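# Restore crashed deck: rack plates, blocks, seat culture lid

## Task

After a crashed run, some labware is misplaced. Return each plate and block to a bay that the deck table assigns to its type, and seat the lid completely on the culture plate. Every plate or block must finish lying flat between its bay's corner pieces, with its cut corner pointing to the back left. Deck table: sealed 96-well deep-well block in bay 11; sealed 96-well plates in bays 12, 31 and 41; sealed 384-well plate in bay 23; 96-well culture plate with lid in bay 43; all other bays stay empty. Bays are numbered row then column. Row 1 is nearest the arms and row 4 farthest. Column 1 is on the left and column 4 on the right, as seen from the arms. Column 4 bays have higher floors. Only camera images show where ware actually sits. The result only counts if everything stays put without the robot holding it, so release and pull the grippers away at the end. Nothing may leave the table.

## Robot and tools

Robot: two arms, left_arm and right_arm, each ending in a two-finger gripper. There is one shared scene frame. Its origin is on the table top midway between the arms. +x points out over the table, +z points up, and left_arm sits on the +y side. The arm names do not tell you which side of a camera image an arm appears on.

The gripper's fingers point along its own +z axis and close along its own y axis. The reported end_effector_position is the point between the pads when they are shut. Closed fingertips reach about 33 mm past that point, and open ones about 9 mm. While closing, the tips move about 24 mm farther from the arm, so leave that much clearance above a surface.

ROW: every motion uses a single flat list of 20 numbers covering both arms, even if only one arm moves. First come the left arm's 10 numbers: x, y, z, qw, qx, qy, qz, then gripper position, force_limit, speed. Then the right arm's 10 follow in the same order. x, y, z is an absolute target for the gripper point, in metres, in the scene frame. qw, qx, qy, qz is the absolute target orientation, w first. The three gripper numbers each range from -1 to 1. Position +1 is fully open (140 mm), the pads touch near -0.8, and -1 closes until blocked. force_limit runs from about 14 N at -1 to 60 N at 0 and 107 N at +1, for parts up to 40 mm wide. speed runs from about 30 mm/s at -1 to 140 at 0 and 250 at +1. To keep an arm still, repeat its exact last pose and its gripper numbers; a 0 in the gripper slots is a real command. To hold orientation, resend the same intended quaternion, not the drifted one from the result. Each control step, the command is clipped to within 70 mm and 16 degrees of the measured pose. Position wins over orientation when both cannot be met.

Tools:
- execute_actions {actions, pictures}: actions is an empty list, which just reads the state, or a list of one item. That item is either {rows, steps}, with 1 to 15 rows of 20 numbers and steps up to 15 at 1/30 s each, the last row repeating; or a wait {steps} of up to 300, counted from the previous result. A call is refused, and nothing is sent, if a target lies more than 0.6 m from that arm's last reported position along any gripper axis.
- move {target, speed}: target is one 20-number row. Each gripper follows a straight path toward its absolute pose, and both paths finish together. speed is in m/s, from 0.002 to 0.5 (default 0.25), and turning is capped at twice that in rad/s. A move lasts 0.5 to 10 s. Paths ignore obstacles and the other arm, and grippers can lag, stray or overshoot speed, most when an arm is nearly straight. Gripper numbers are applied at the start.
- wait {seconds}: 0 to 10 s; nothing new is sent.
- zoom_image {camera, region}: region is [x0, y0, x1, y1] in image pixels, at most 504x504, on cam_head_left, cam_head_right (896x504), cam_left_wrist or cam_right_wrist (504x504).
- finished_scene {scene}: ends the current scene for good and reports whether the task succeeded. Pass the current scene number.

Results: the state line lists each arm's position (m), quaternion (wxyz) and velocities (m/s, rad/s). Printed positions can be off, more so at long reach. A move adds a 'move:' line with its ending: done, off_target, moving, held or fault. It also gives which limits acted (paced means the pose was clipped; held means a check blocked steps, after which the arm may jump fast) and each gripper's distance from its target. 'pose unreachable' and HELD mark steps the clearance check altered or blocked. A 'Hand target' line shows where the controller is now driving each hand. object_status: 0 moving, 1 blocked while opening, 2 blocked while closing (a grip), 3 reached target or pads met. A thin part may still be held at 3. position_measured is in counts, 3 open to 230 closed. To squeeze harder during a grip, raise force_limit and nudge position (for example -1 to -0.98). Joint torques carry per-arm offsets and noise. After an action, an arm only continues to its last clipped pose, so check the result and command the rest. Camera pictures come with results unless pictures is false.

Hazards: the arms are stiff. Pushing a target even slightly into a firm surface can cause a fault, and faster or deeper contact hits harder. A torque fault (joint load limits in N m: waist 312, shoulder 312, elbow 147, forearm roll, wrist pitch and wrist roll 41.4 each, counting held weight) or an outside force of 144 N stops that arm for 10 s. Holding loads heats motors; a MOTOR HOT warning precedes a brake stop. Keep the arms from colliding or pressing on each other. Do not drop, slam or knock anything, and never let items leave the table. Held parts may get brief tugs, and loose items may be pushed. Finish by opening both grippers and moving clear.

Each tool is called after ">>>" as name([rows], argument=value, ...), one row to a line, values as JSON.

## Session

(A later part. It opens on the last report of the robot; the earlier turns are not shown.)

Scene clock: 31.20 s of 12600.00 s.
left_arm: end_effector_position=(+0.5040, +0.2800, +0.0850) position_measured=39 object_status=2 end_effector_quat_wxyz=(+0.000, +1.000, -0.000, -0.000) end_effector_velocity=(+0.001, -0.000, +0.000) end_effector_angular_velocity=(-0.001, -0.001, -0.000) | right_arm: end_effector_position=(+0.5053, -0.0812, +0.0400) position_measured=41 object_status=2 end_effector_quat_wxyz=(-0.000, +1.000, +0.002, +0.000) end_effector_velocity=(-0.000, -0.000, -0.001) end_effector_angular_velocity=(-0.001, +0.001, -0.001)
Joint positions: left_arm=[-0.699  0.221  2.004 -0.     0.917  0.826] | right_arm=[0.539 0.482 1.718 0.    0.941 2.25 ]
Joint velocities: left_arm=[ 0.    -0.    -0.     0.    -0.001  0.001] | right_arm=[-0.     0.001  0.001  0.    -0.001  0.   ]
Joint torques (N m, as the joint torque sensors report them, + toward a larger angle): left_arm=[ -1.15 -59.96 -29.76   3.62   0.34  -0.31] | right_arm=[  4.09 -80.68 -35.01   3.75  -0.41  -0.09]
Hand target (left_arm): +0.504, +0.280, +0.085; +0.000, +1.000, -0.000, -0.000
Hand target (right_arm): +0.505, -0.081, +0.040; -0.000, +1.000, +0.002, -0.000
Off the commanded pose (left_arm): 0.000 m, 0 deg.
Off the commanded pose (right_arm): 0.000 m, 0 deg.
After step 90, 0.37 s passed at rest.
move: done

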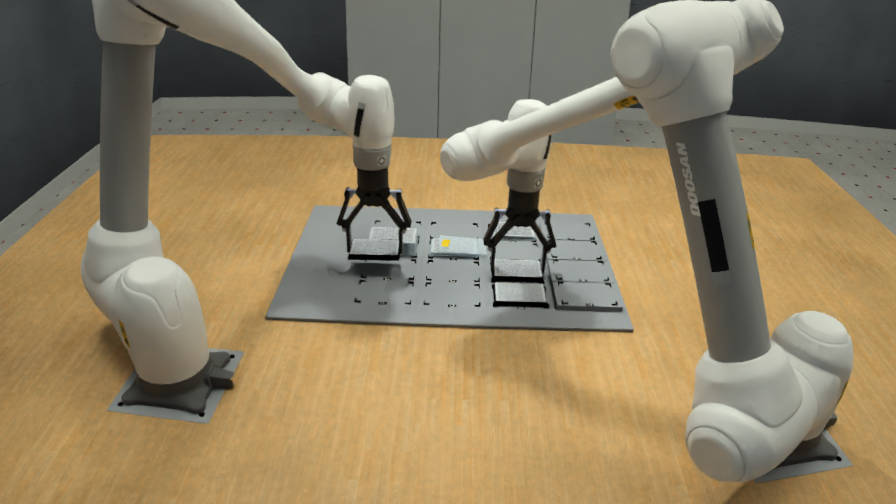

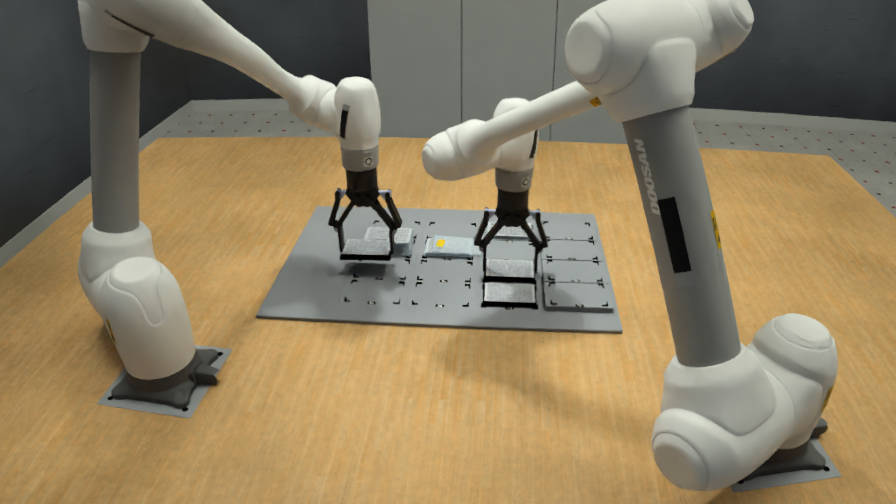

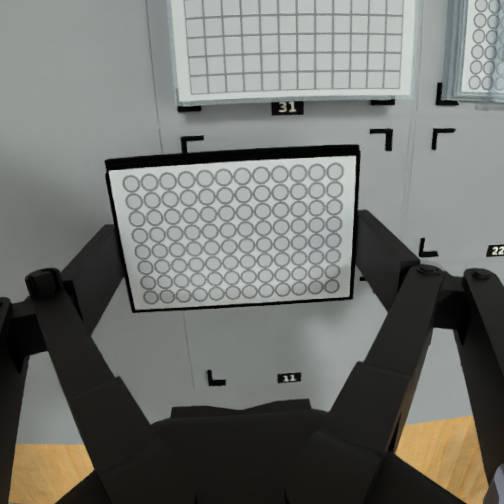

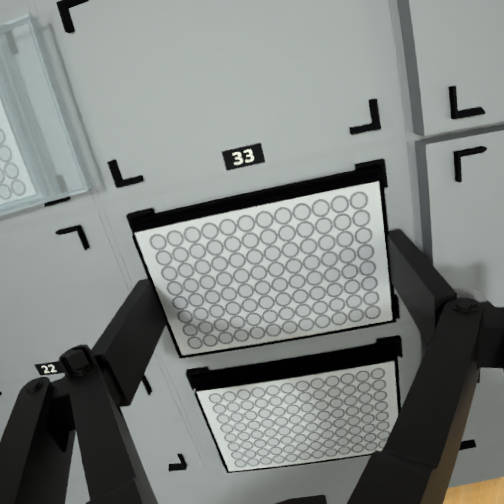

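>>> move(target=[0.504,0.28,0.085,0,1,0,0,-1,-0.3,-0.7,0.5051,-0.0812,0.0368,0,1,0.0035,0,-1,-0.3,-0.7], speed=0.01)

>>> move(target=[0.504,0.28,0.085,0,1,0,0,-1,-0.3,-0.7,0.5051,-0.0812,0.0368,0,1,0.0035,0,0.9,-0.3,-0.7])

>>> move(target=[0.504,0.28,0.07,0,1,0,0,-1,-0.3,-0.7,0.46,-0.0812,0.1,0,1,0.0035,0,0.9,-0.3,-0.7], speed=0.15)

>>> zoom_image(camera="cam_right_wrist", region=[110,50,410,350])

>>> move(target=[0.504,0.082,0.052,0,1,-0.003,0,-1,-0.3,-0.7,0.46,-0.42,0.14,0,1,0.0035,0,0.9,-0.3,-0.7])

>>> move(target=[0.504,0.082,0.040,0,1,-0.003,0,-1,-0.3,-0.7,0.46,-0.42,0.14,0,1,0.0035,0,0.9,-0.3,-0.7], speed=0.04)

>>> zoom_image(camera="cam_left_wrist", region=[80,110,390,350])

Scene clock: 42.47 s of 12600.00 s.
left_arm: end_effector_position=(+0.5040, +0.2800, +0.0850) position_measured=39 object_status=2 end_effector_quat_wxyz=(+0.000, +1.000, -0.000, -0.000) end_effector_velocity=(+0.000, -0.000, +0.000) end_effector_angular_velocity=(-0.001, -0.001, -0.000) | right_arm: end_effector_position=(+0.5052, -0.0812, +0.0370) position_measured=41 object_status=2 end_effector_quat_wxyz=(-0.000, +1.000, +0.003, +0.000) end_effector_velocity=(+0.000, +0.000, -0.001) end_effector_angular_velocity=(-0.000, +0.000, +0.001)
Joint positions: left_arm=[-0.699  0.221  2.004 -0.     0.917  0.826] | right_arm=[0.539 0.485 1.721 0.    0.936 2.247]
Joint velocities: left_arm=[-0.    -0.    -0.     0.    -0.001  0.   ] | right_arm=[ 0.     0.001  0.    -0.    -0.001 -0.   ]
Joint torques (N m, as the joint torque sensors report them, + toward a larger angle): left_arm=[ -1.63 -60.74 -30.02   3.68   0.25  -0.33] | right_arm=[  4.18 -58.01 -22.88   3.17  -3.07  -0.82]
Hand target (left_arm): +0.504, +0.280, +0.085; +0.000, +1.000, +0.000, -0.000
Hand target (right_arm): +0.505, -0.081, +0.037; -0.000, +1.000, +0.004, -0.000
Off the commanded pose (left_arm): 0.000 m, 0 deg.
Off the commanded pose (right_arm): 0.000 m, 0 deg.
After step 90, 7.57 s passed at rest.
move: done

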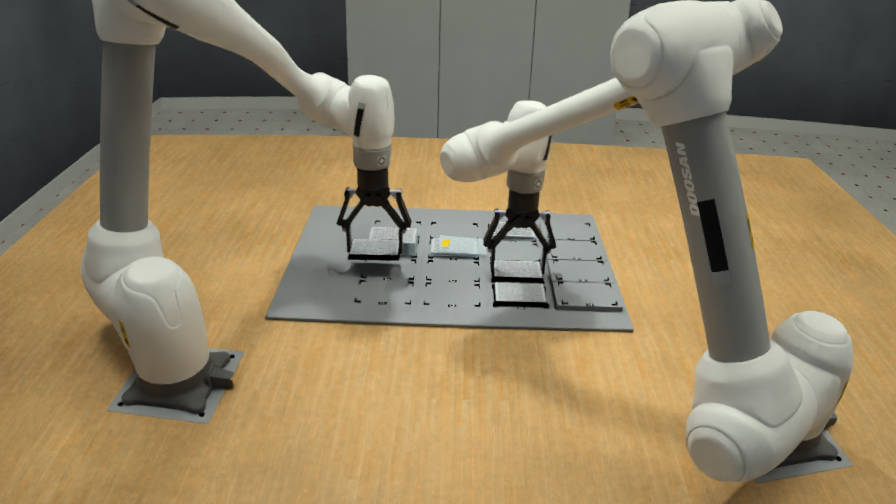

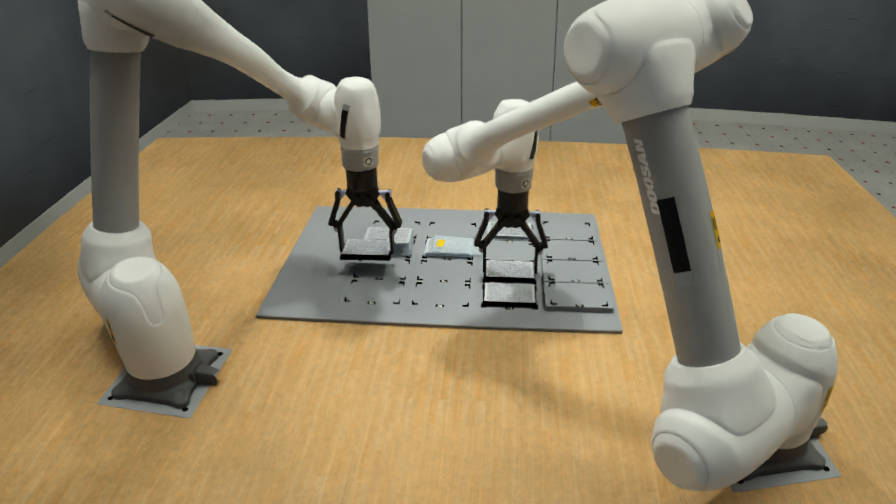

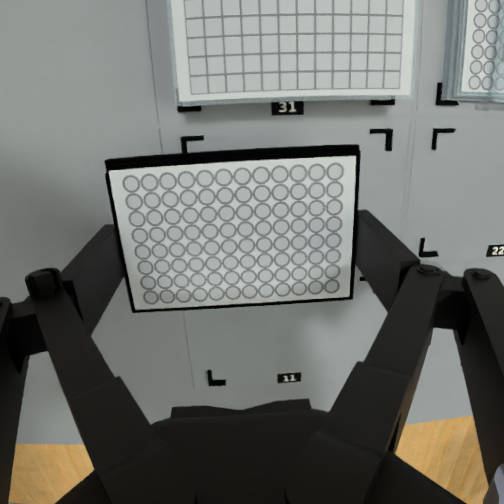

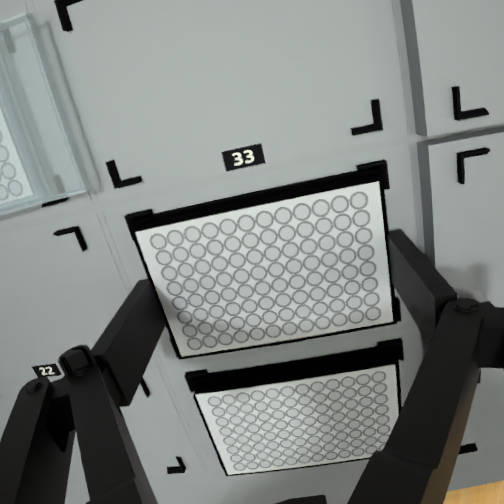

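Scene clock: 43.17 s of 12600.00 s.
left_arm: end_effector_position=(+0.5040, +0.2800, +0.0850) position_measured=39 object_status=2 end_effector_quat_wxyz=(+0.000, +1.000, +0.000, +0.000) end_effector_velocity=(+0.001, -0.000, +0.000) end_effector_angular_velocity=(-0.001, -0.002, -0.000) | right_arm: end_effector_position=(+0.5051, -0.0812, +0.0368) position_measured=16 object_status=3 end_effector_quat_wxyz=(+0.000, +1.000, +0.004, -0.000) end_effector_velocity=(+0.000, -0.000, -0.000) end_effector_angular_velocity=(-0.000, +0.000, -0.000)
Joint positions: left_arm=[-0.699  0.221  2.004  0.     0.917  0.826] | right_arm=[ 0.539  0.485  1.721 -0.     0.936  2.247]
Joint velocities: left_arm=[-0.    -0.    -0.     0.001 -0.002 -0.   ] | right_arm=[-0.  0. -0. -0.  0.  0.]
Joint torques (N m, as the joint torque sensors report them, + toward a larger angle): left_arm=[ -1.8  -60.53 -29.82   3.72   0.38  -0.41] | right_arm=[  0.64 -77.48 -33.32   3.52  -0.62  -0.31]
Hand target (left_arm): +0.504, +0.280, +0.085; +0.000, +1.000, -0.000, -0.000
Hand target (right_arm): +0.505, -0.081, +0.037; -0.000, +1.000, +0.004, +0.000
Off the commanded pose (left_arm): 0.000 m, 0 deg.
Off the commanded pose (right_arm): 0.000 m, 0 deg.
move: done

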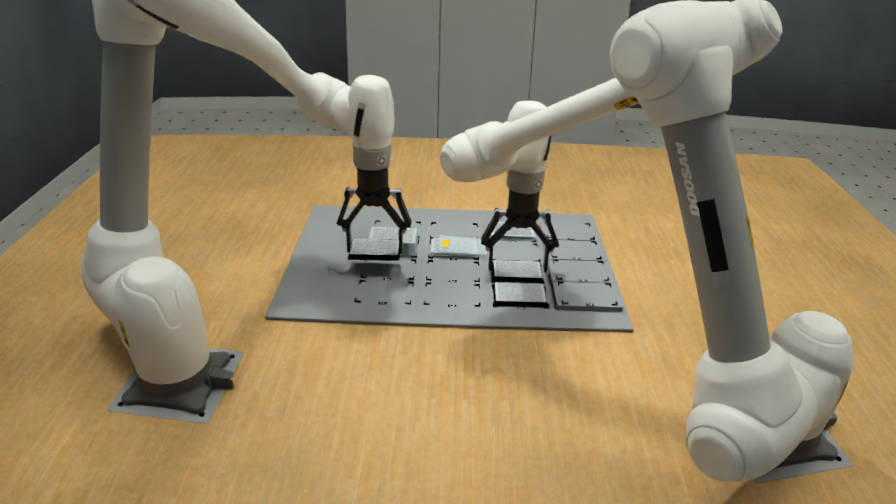

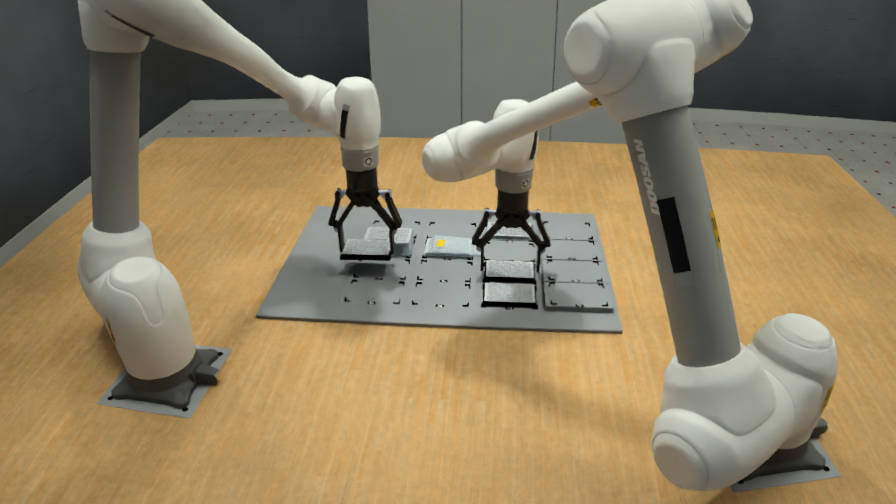

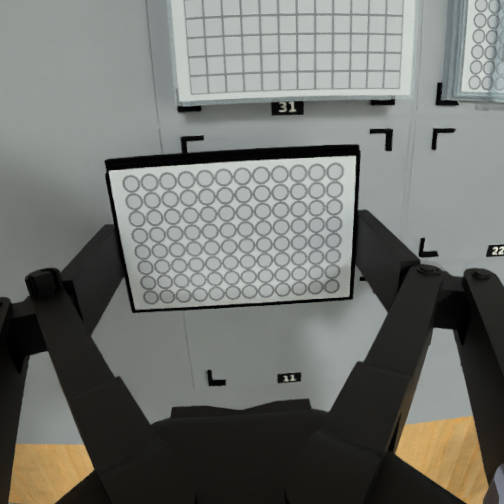

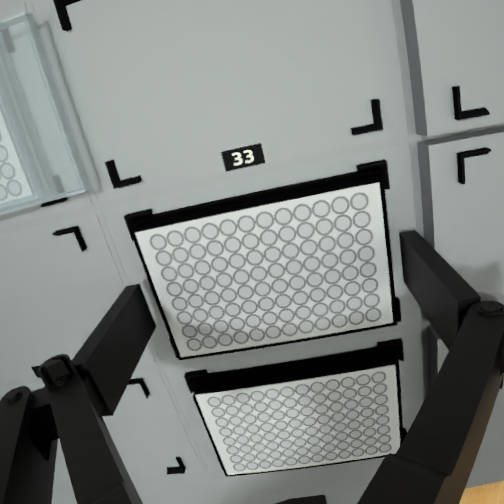

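Scene clock: 44.10 s of 12600.00 s.
left_arm: end_effector_position=(+0.5040, +0.2800, +0.0700) position_measured=39 object_status=2 end_effector_quat_wxyz=(-0.000, +1.000, -0.000, +0.000) end_effector_velocity=(-0.001, +0.000, -0.000) end_effector_angular_velocity=(+0.001, +0.001, -0.001) | right_arm: end_effector_position=(+0.4601, -0.0812, +0.0999) position_measured=16 object_status=3 end_effector_quat_wxyz=(+0.000, +1.000, +0.003, -0.000) end_effector_velocity=(-0.000, +0.001, +0.002) end_effector_angular_velocity=(+0.001, -0.002, +0.001)
Joint positions: left_arm=[-0.699  0.237  2.016  0.     0.888  0.826] | right_arm=[ 0.579  0.383  1.744 -0.     1.014  2.287]
Joint velocities: left_arm=[-0.001  0.     0.001 -0.     0.     0.   ] | right_arm=[ 0.002 -0.002 -0.001 -0.     0.001  0.001]
Joint torques (N m, as the joint torque sensors report them, + toward a larger angle): left_arm=[ -1.52 -61.39 -29.11   3.46   0.43  -0.17] | right_arm=[  4.98 -72.28 -36.57   3.73  -0.05  -0.57]
Hand target (left_arm): +0.504, +0.280, +0.070; +0.000, +1.000, -0.000, -0.000
Hand target (right_arm): +0.460, -0.081, +0.100; +0.000, +1.000, +0.003, +0.000
Off the commanded pose (left_arm): 0.000 m, 0 deg.
Off the commanded pose (right_arm): 0.000 m, 0 deg.
move: done

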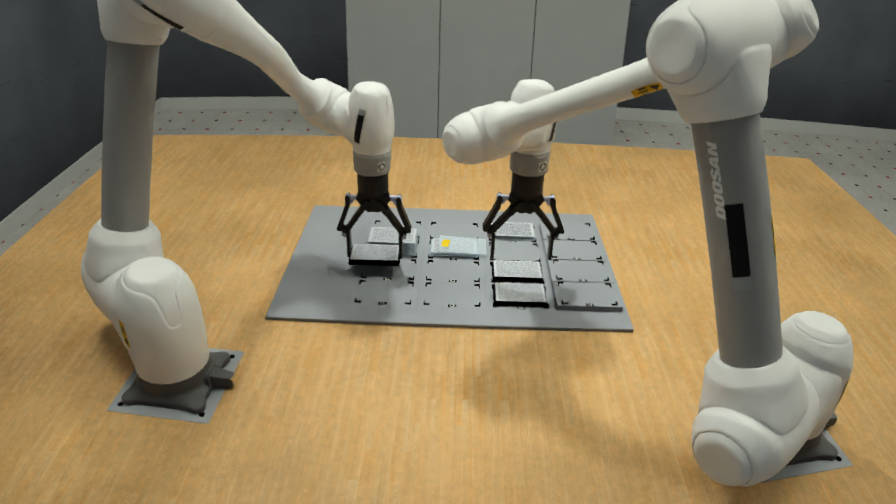

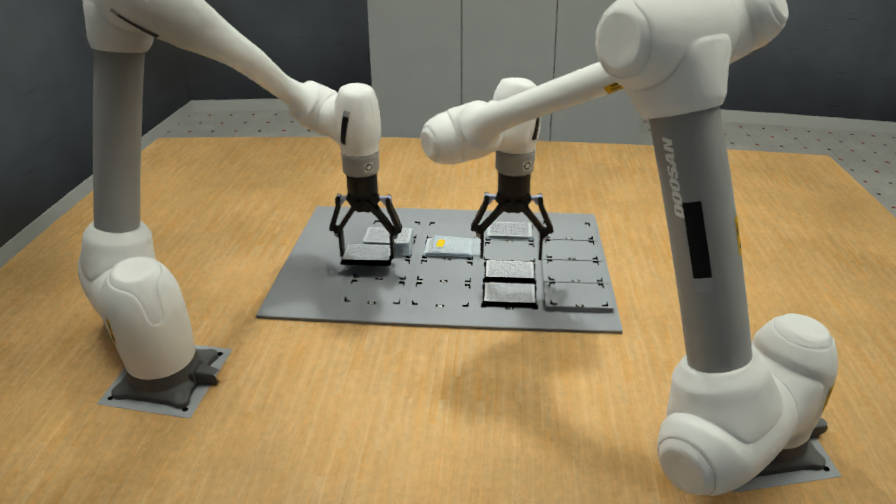

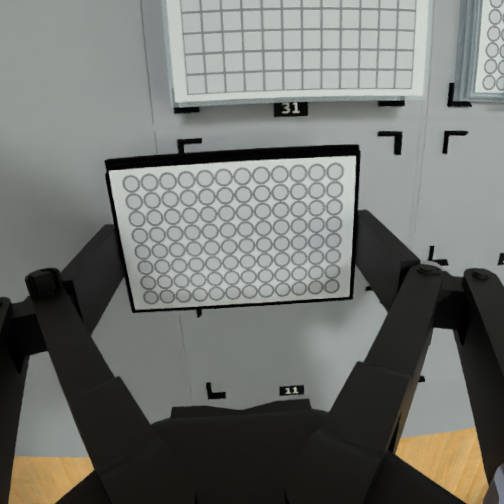

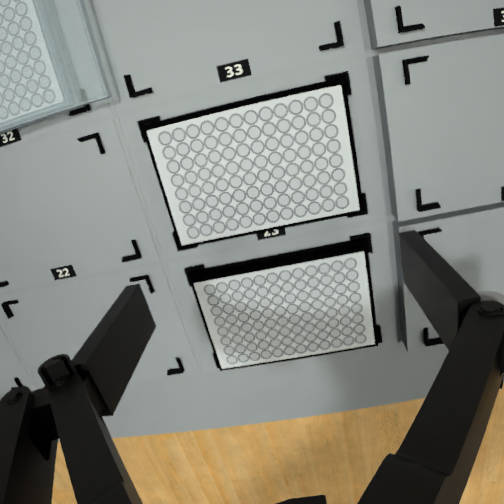

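Region (110, 50, 410, 350) of cam_right_wrist's 504x504 image, scaled by 1.680, with more detail than that image has.

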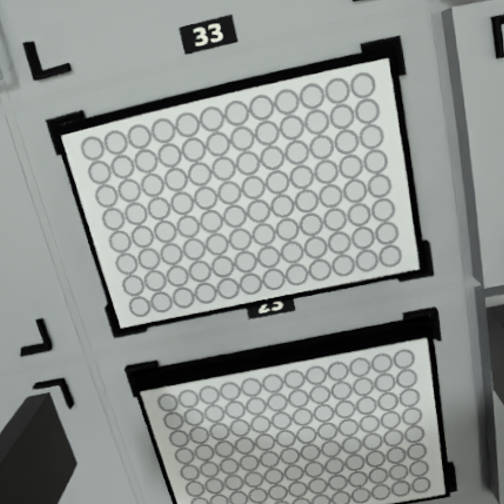

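Scene clock: 45.93 s of 12600.00 s.
left_arm: end_effector_position=(+0.5038, +0.0818, +0.0522) position_measured=39 object_status=2 end_effector_quat_wxyz=(+0.000, +1.000, -0.003, -0.000) end_effector_velocity=(+0.000, -0.001, -0.000) end_effector_angular_velocity=(-0.001, -0.000, +0.000) | right_arm: end_effector_position=(+0.4604, -0.4200, +0.1402) position_measured=16 object_status=3 end_effector_quat_wxyz=(+0.000, +1.000, +0.004, -0.000) end_effector_velocity=(+0.000, -0.001, +0.000) end_effector_angular_velocity=(+0.001, -0.000, +0.000)
Joint positions: left_arm=[-0.901  0.447  1.748 -0.001  0.946  0.63 ] | right_arm=[ 0.086  0.09   2.042 -0.     1.01   1.795]
Joint velocities: left_arm=[ 0.     0.001 -0.001 -0.    -0.001 -0.   ] | right_arm=[-0.002 -0.    -0.     0.001  0.    -0.003]
Joint torques (N m, as the joint torque sensors report them, + toward a larger angle): left_arm=[ -1.14 -83.96 -30.64   3.66   0.34  -0.27] | right_arm=[  4.1  -42.73 -36.08   4.14  -0.19  -0.69]
Hand target (left_arm): +0.504, +0.082, +0.052; +0.000, +1.000, -0.003, -0.000
Hand target (right_arm): +0.460, -0.420, +0.140; +0.000, +1.000, +0.004, -0.000
Off the commanded pose (left_arm): 0.000 m, 0 deg.
Off the commanded pose (right_arm): 0.000 m, 0 deg.
move: done

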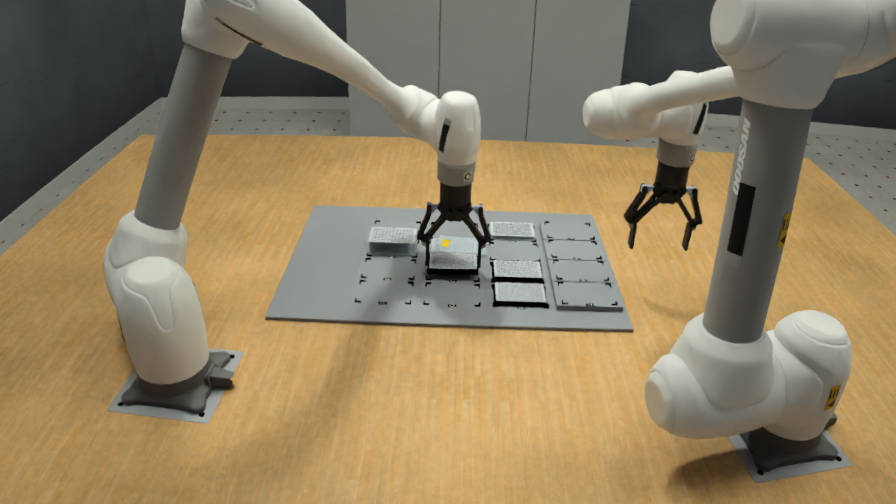

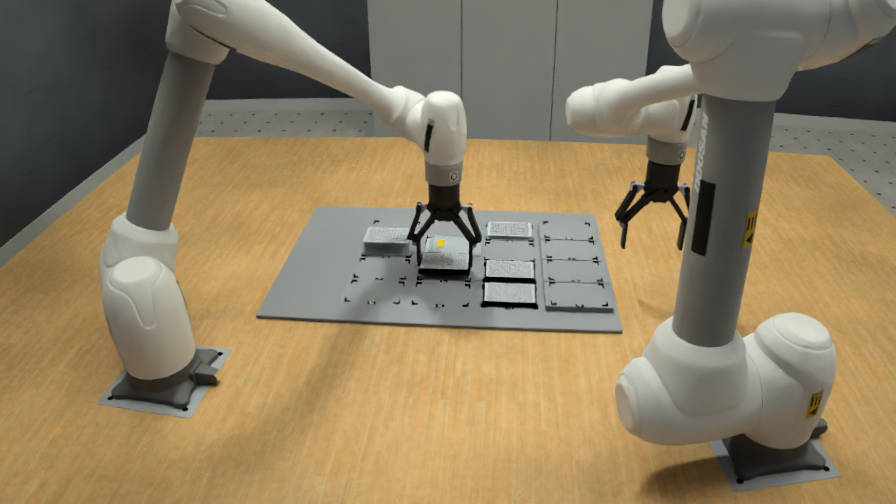

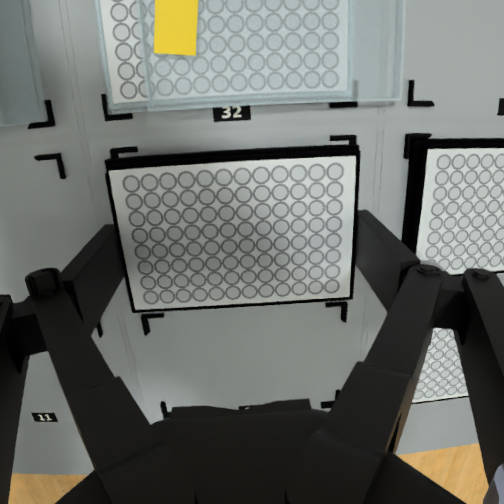

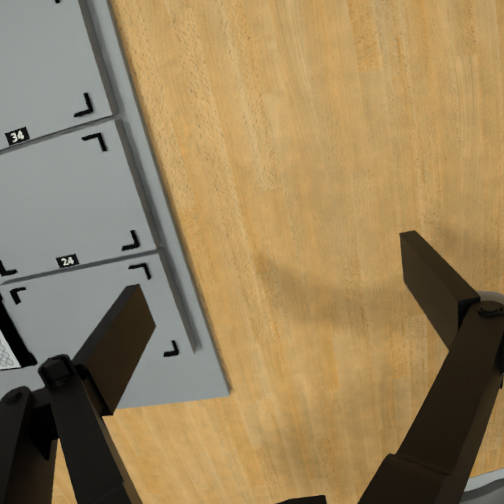

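Scene clock: 46.67 s of 12600.00 s.
left_arm: end_effector_position=(+0.5040, +0.0820, +0.0401) position_measured=39 object_status=2 end_effector_quat_wxyz=(+0.000, +1.000, -0.003, -0.000) end_effector_velocity=(-0.001, +0.001, -0.001) end_effector_angular_velocity=(+0.001, +0.002, +0.002) | right_arm: end_effector_position=(+0.4600, -0.4200, +0.1400) position_measured=16 object_status=3 end_effector_quat_wxyz=(-0.000, +1.000, +0.004, -0.000) end_effector_velocity=(-0.001, -0.000, -0.001) end_effector_angular_velocity=(-0.000, +0.001, -0.001)
Joint positions: left_arm=[-0.901  0.459  1.756 -0.     0.927  0.63 ] | right_arm=[0.086 0.089 2.043 0.    1.01  1.795]
Joint velocities: left_arm=[ 0.     0.001  0.001 -0.002  0.    -0.   ] | right_arm=[ 0.     0.     0.001  0.    -0.     0.001]
Joint torques (N m, as the joint torque sensors report them, + toward a larger angle): left_arm=[ -1.28 -84.11 -30.41   3.7    0.43  -0.29] | right_arm=[ -1.06 -43.21 -36.95   3.63  -0.34  -0.33]
Hand target (left_arm): +0.504, +0.082, +0.040; +0.000, +1.000, -0.003, -0.000
Hand target (right_arm): +0.460, -0.420, +0.140; -0.000, +1.000, +0.004, -0.000
Off the commanded pose (left_arm): 0.000 m, 0 deg.
Off the commanded pose (right_arm): 0.000 m, 0 deg.
move: done

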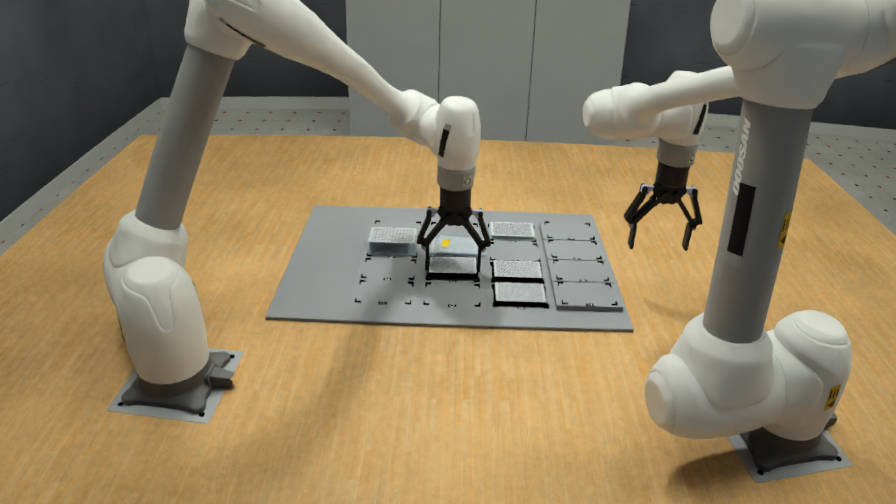

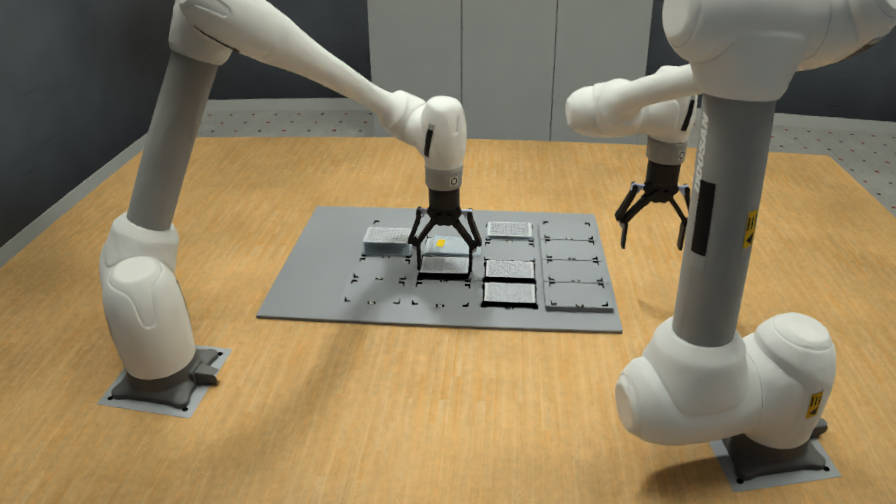

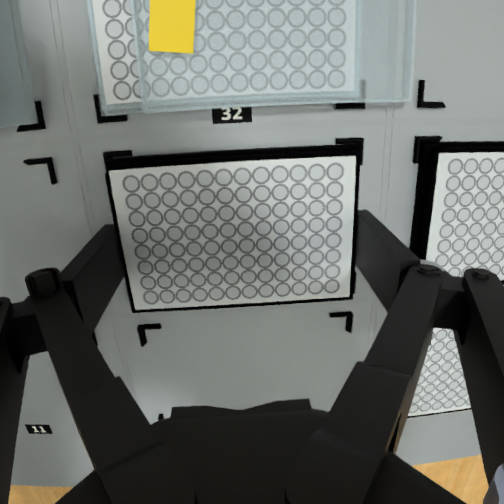

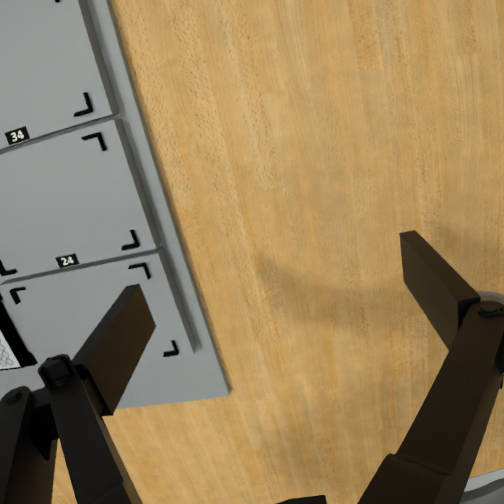

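Region (80, 110, 390, 350) of cam_left_wrist's 504x504 image, scaled by 1.626, with more detail than that image has; it fills the top 390 rows of this view, and the rest is white.

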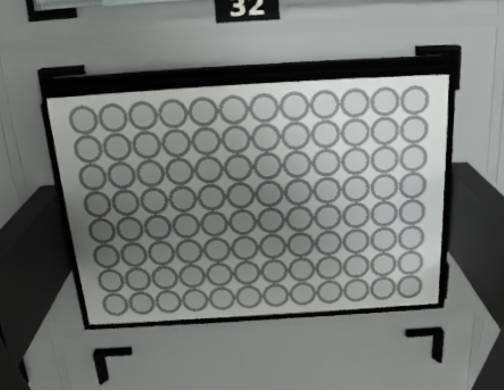

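>>> move(target=[0.504,0.0814,0.0355,0,1,-0.003,0,-1,-0.3,-0.7,0.46,-0.42,0.14,0,1,0.0035,0,0.9,-0.3,-0.7], speed=0.01)

>>> zoom_image(camera="cam_head_left", region=[480,250,570,315])

Scene clock: 52.17 s of 12600.00 s.
left_arm: end_effector_position=(+0.5040, +0.0814, +0.0356) position_measured=39 object_status=2 end_effector_quat_wxyz=(+0.000, +1.000, -0.003, -0.000) end_effector_velocity=(-0.001, +0.000, -0.001) end_effector_angular_velocity=(+0.001, +0.002, +0.000) | right_arm: end_effector_position=(+0.4600, -0.4200, +0.1400) position_measured=16 object_status=3 end_effector_quat_wxyz=(-0.000, +1.000, +0.003, +0.000) end_effector_velocity=(-0.000, -0.000, -0.001) end_effector_angular_velocity=(+0.000, +0.002, -0.001)
Joint positions: left_arm=[-0.902  0.464  1.758 -0.     0.92   0.629] | right_arm=[0.086 0.089 2.043 0.    1.01  1.795]
Joint velocities: left_arm=[-0.001  0.001  0.001 -0.001 -0.     0.   ] | right_arm=[-0.     0.001  0.001  0.     0.     0.   ]
Joint torques (N m, as the joint torque sensors report them, + toward a larger angle): left_arm=[  0.96 -83.26 -28.55   4.2    0.07  -0.4 ] | right_arm=[  2.99 -43.07 -35.64   4.05  -0.5   -0.37]
Hand target (left_arm): +0.504, +0.081, +0.035; +0.000, +1.000, -0.003, -0.000
Hand target (right_arm): +0.460, -0.420, +0.140; -0.000, +1.000, +0.003, +0.000
Off the commanded pose (left_arm): 0.000 m, 0 deg.
Off the commanded pose (right_arm): 0.000 m, 0 deg.
After step 90, 1.80 s passed at rest.
move: done

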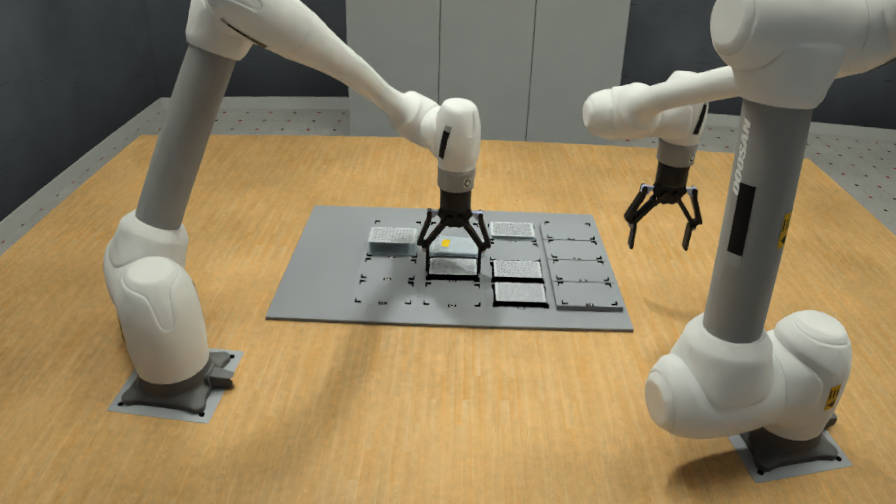

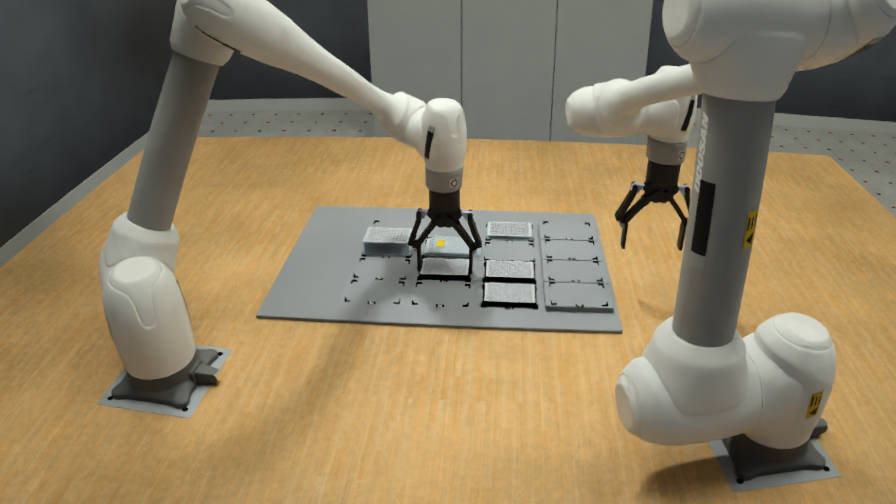

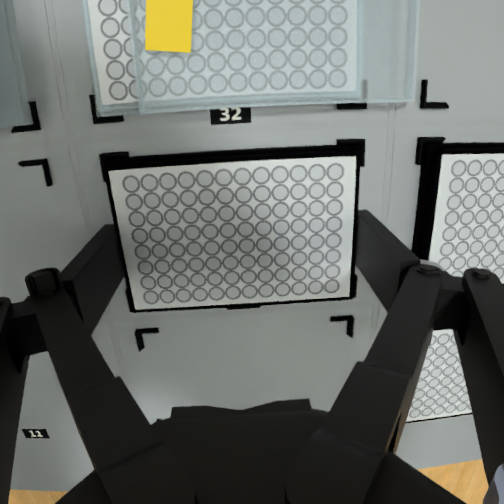

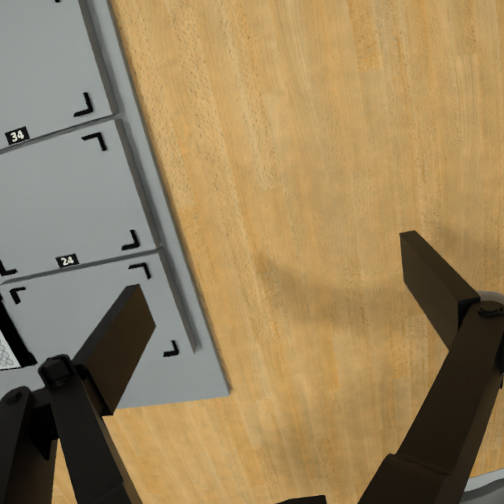

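Region (480, 250, 570, 315) of cam_head_left's 896x504 image, scaled by 5.600, with more detail than that image has.

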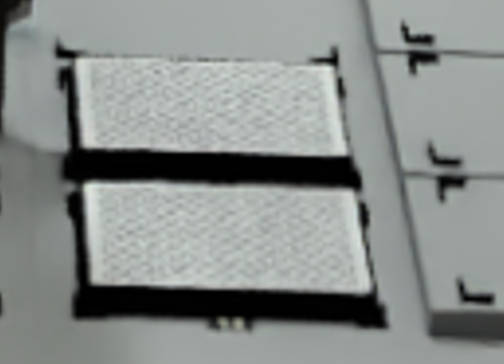

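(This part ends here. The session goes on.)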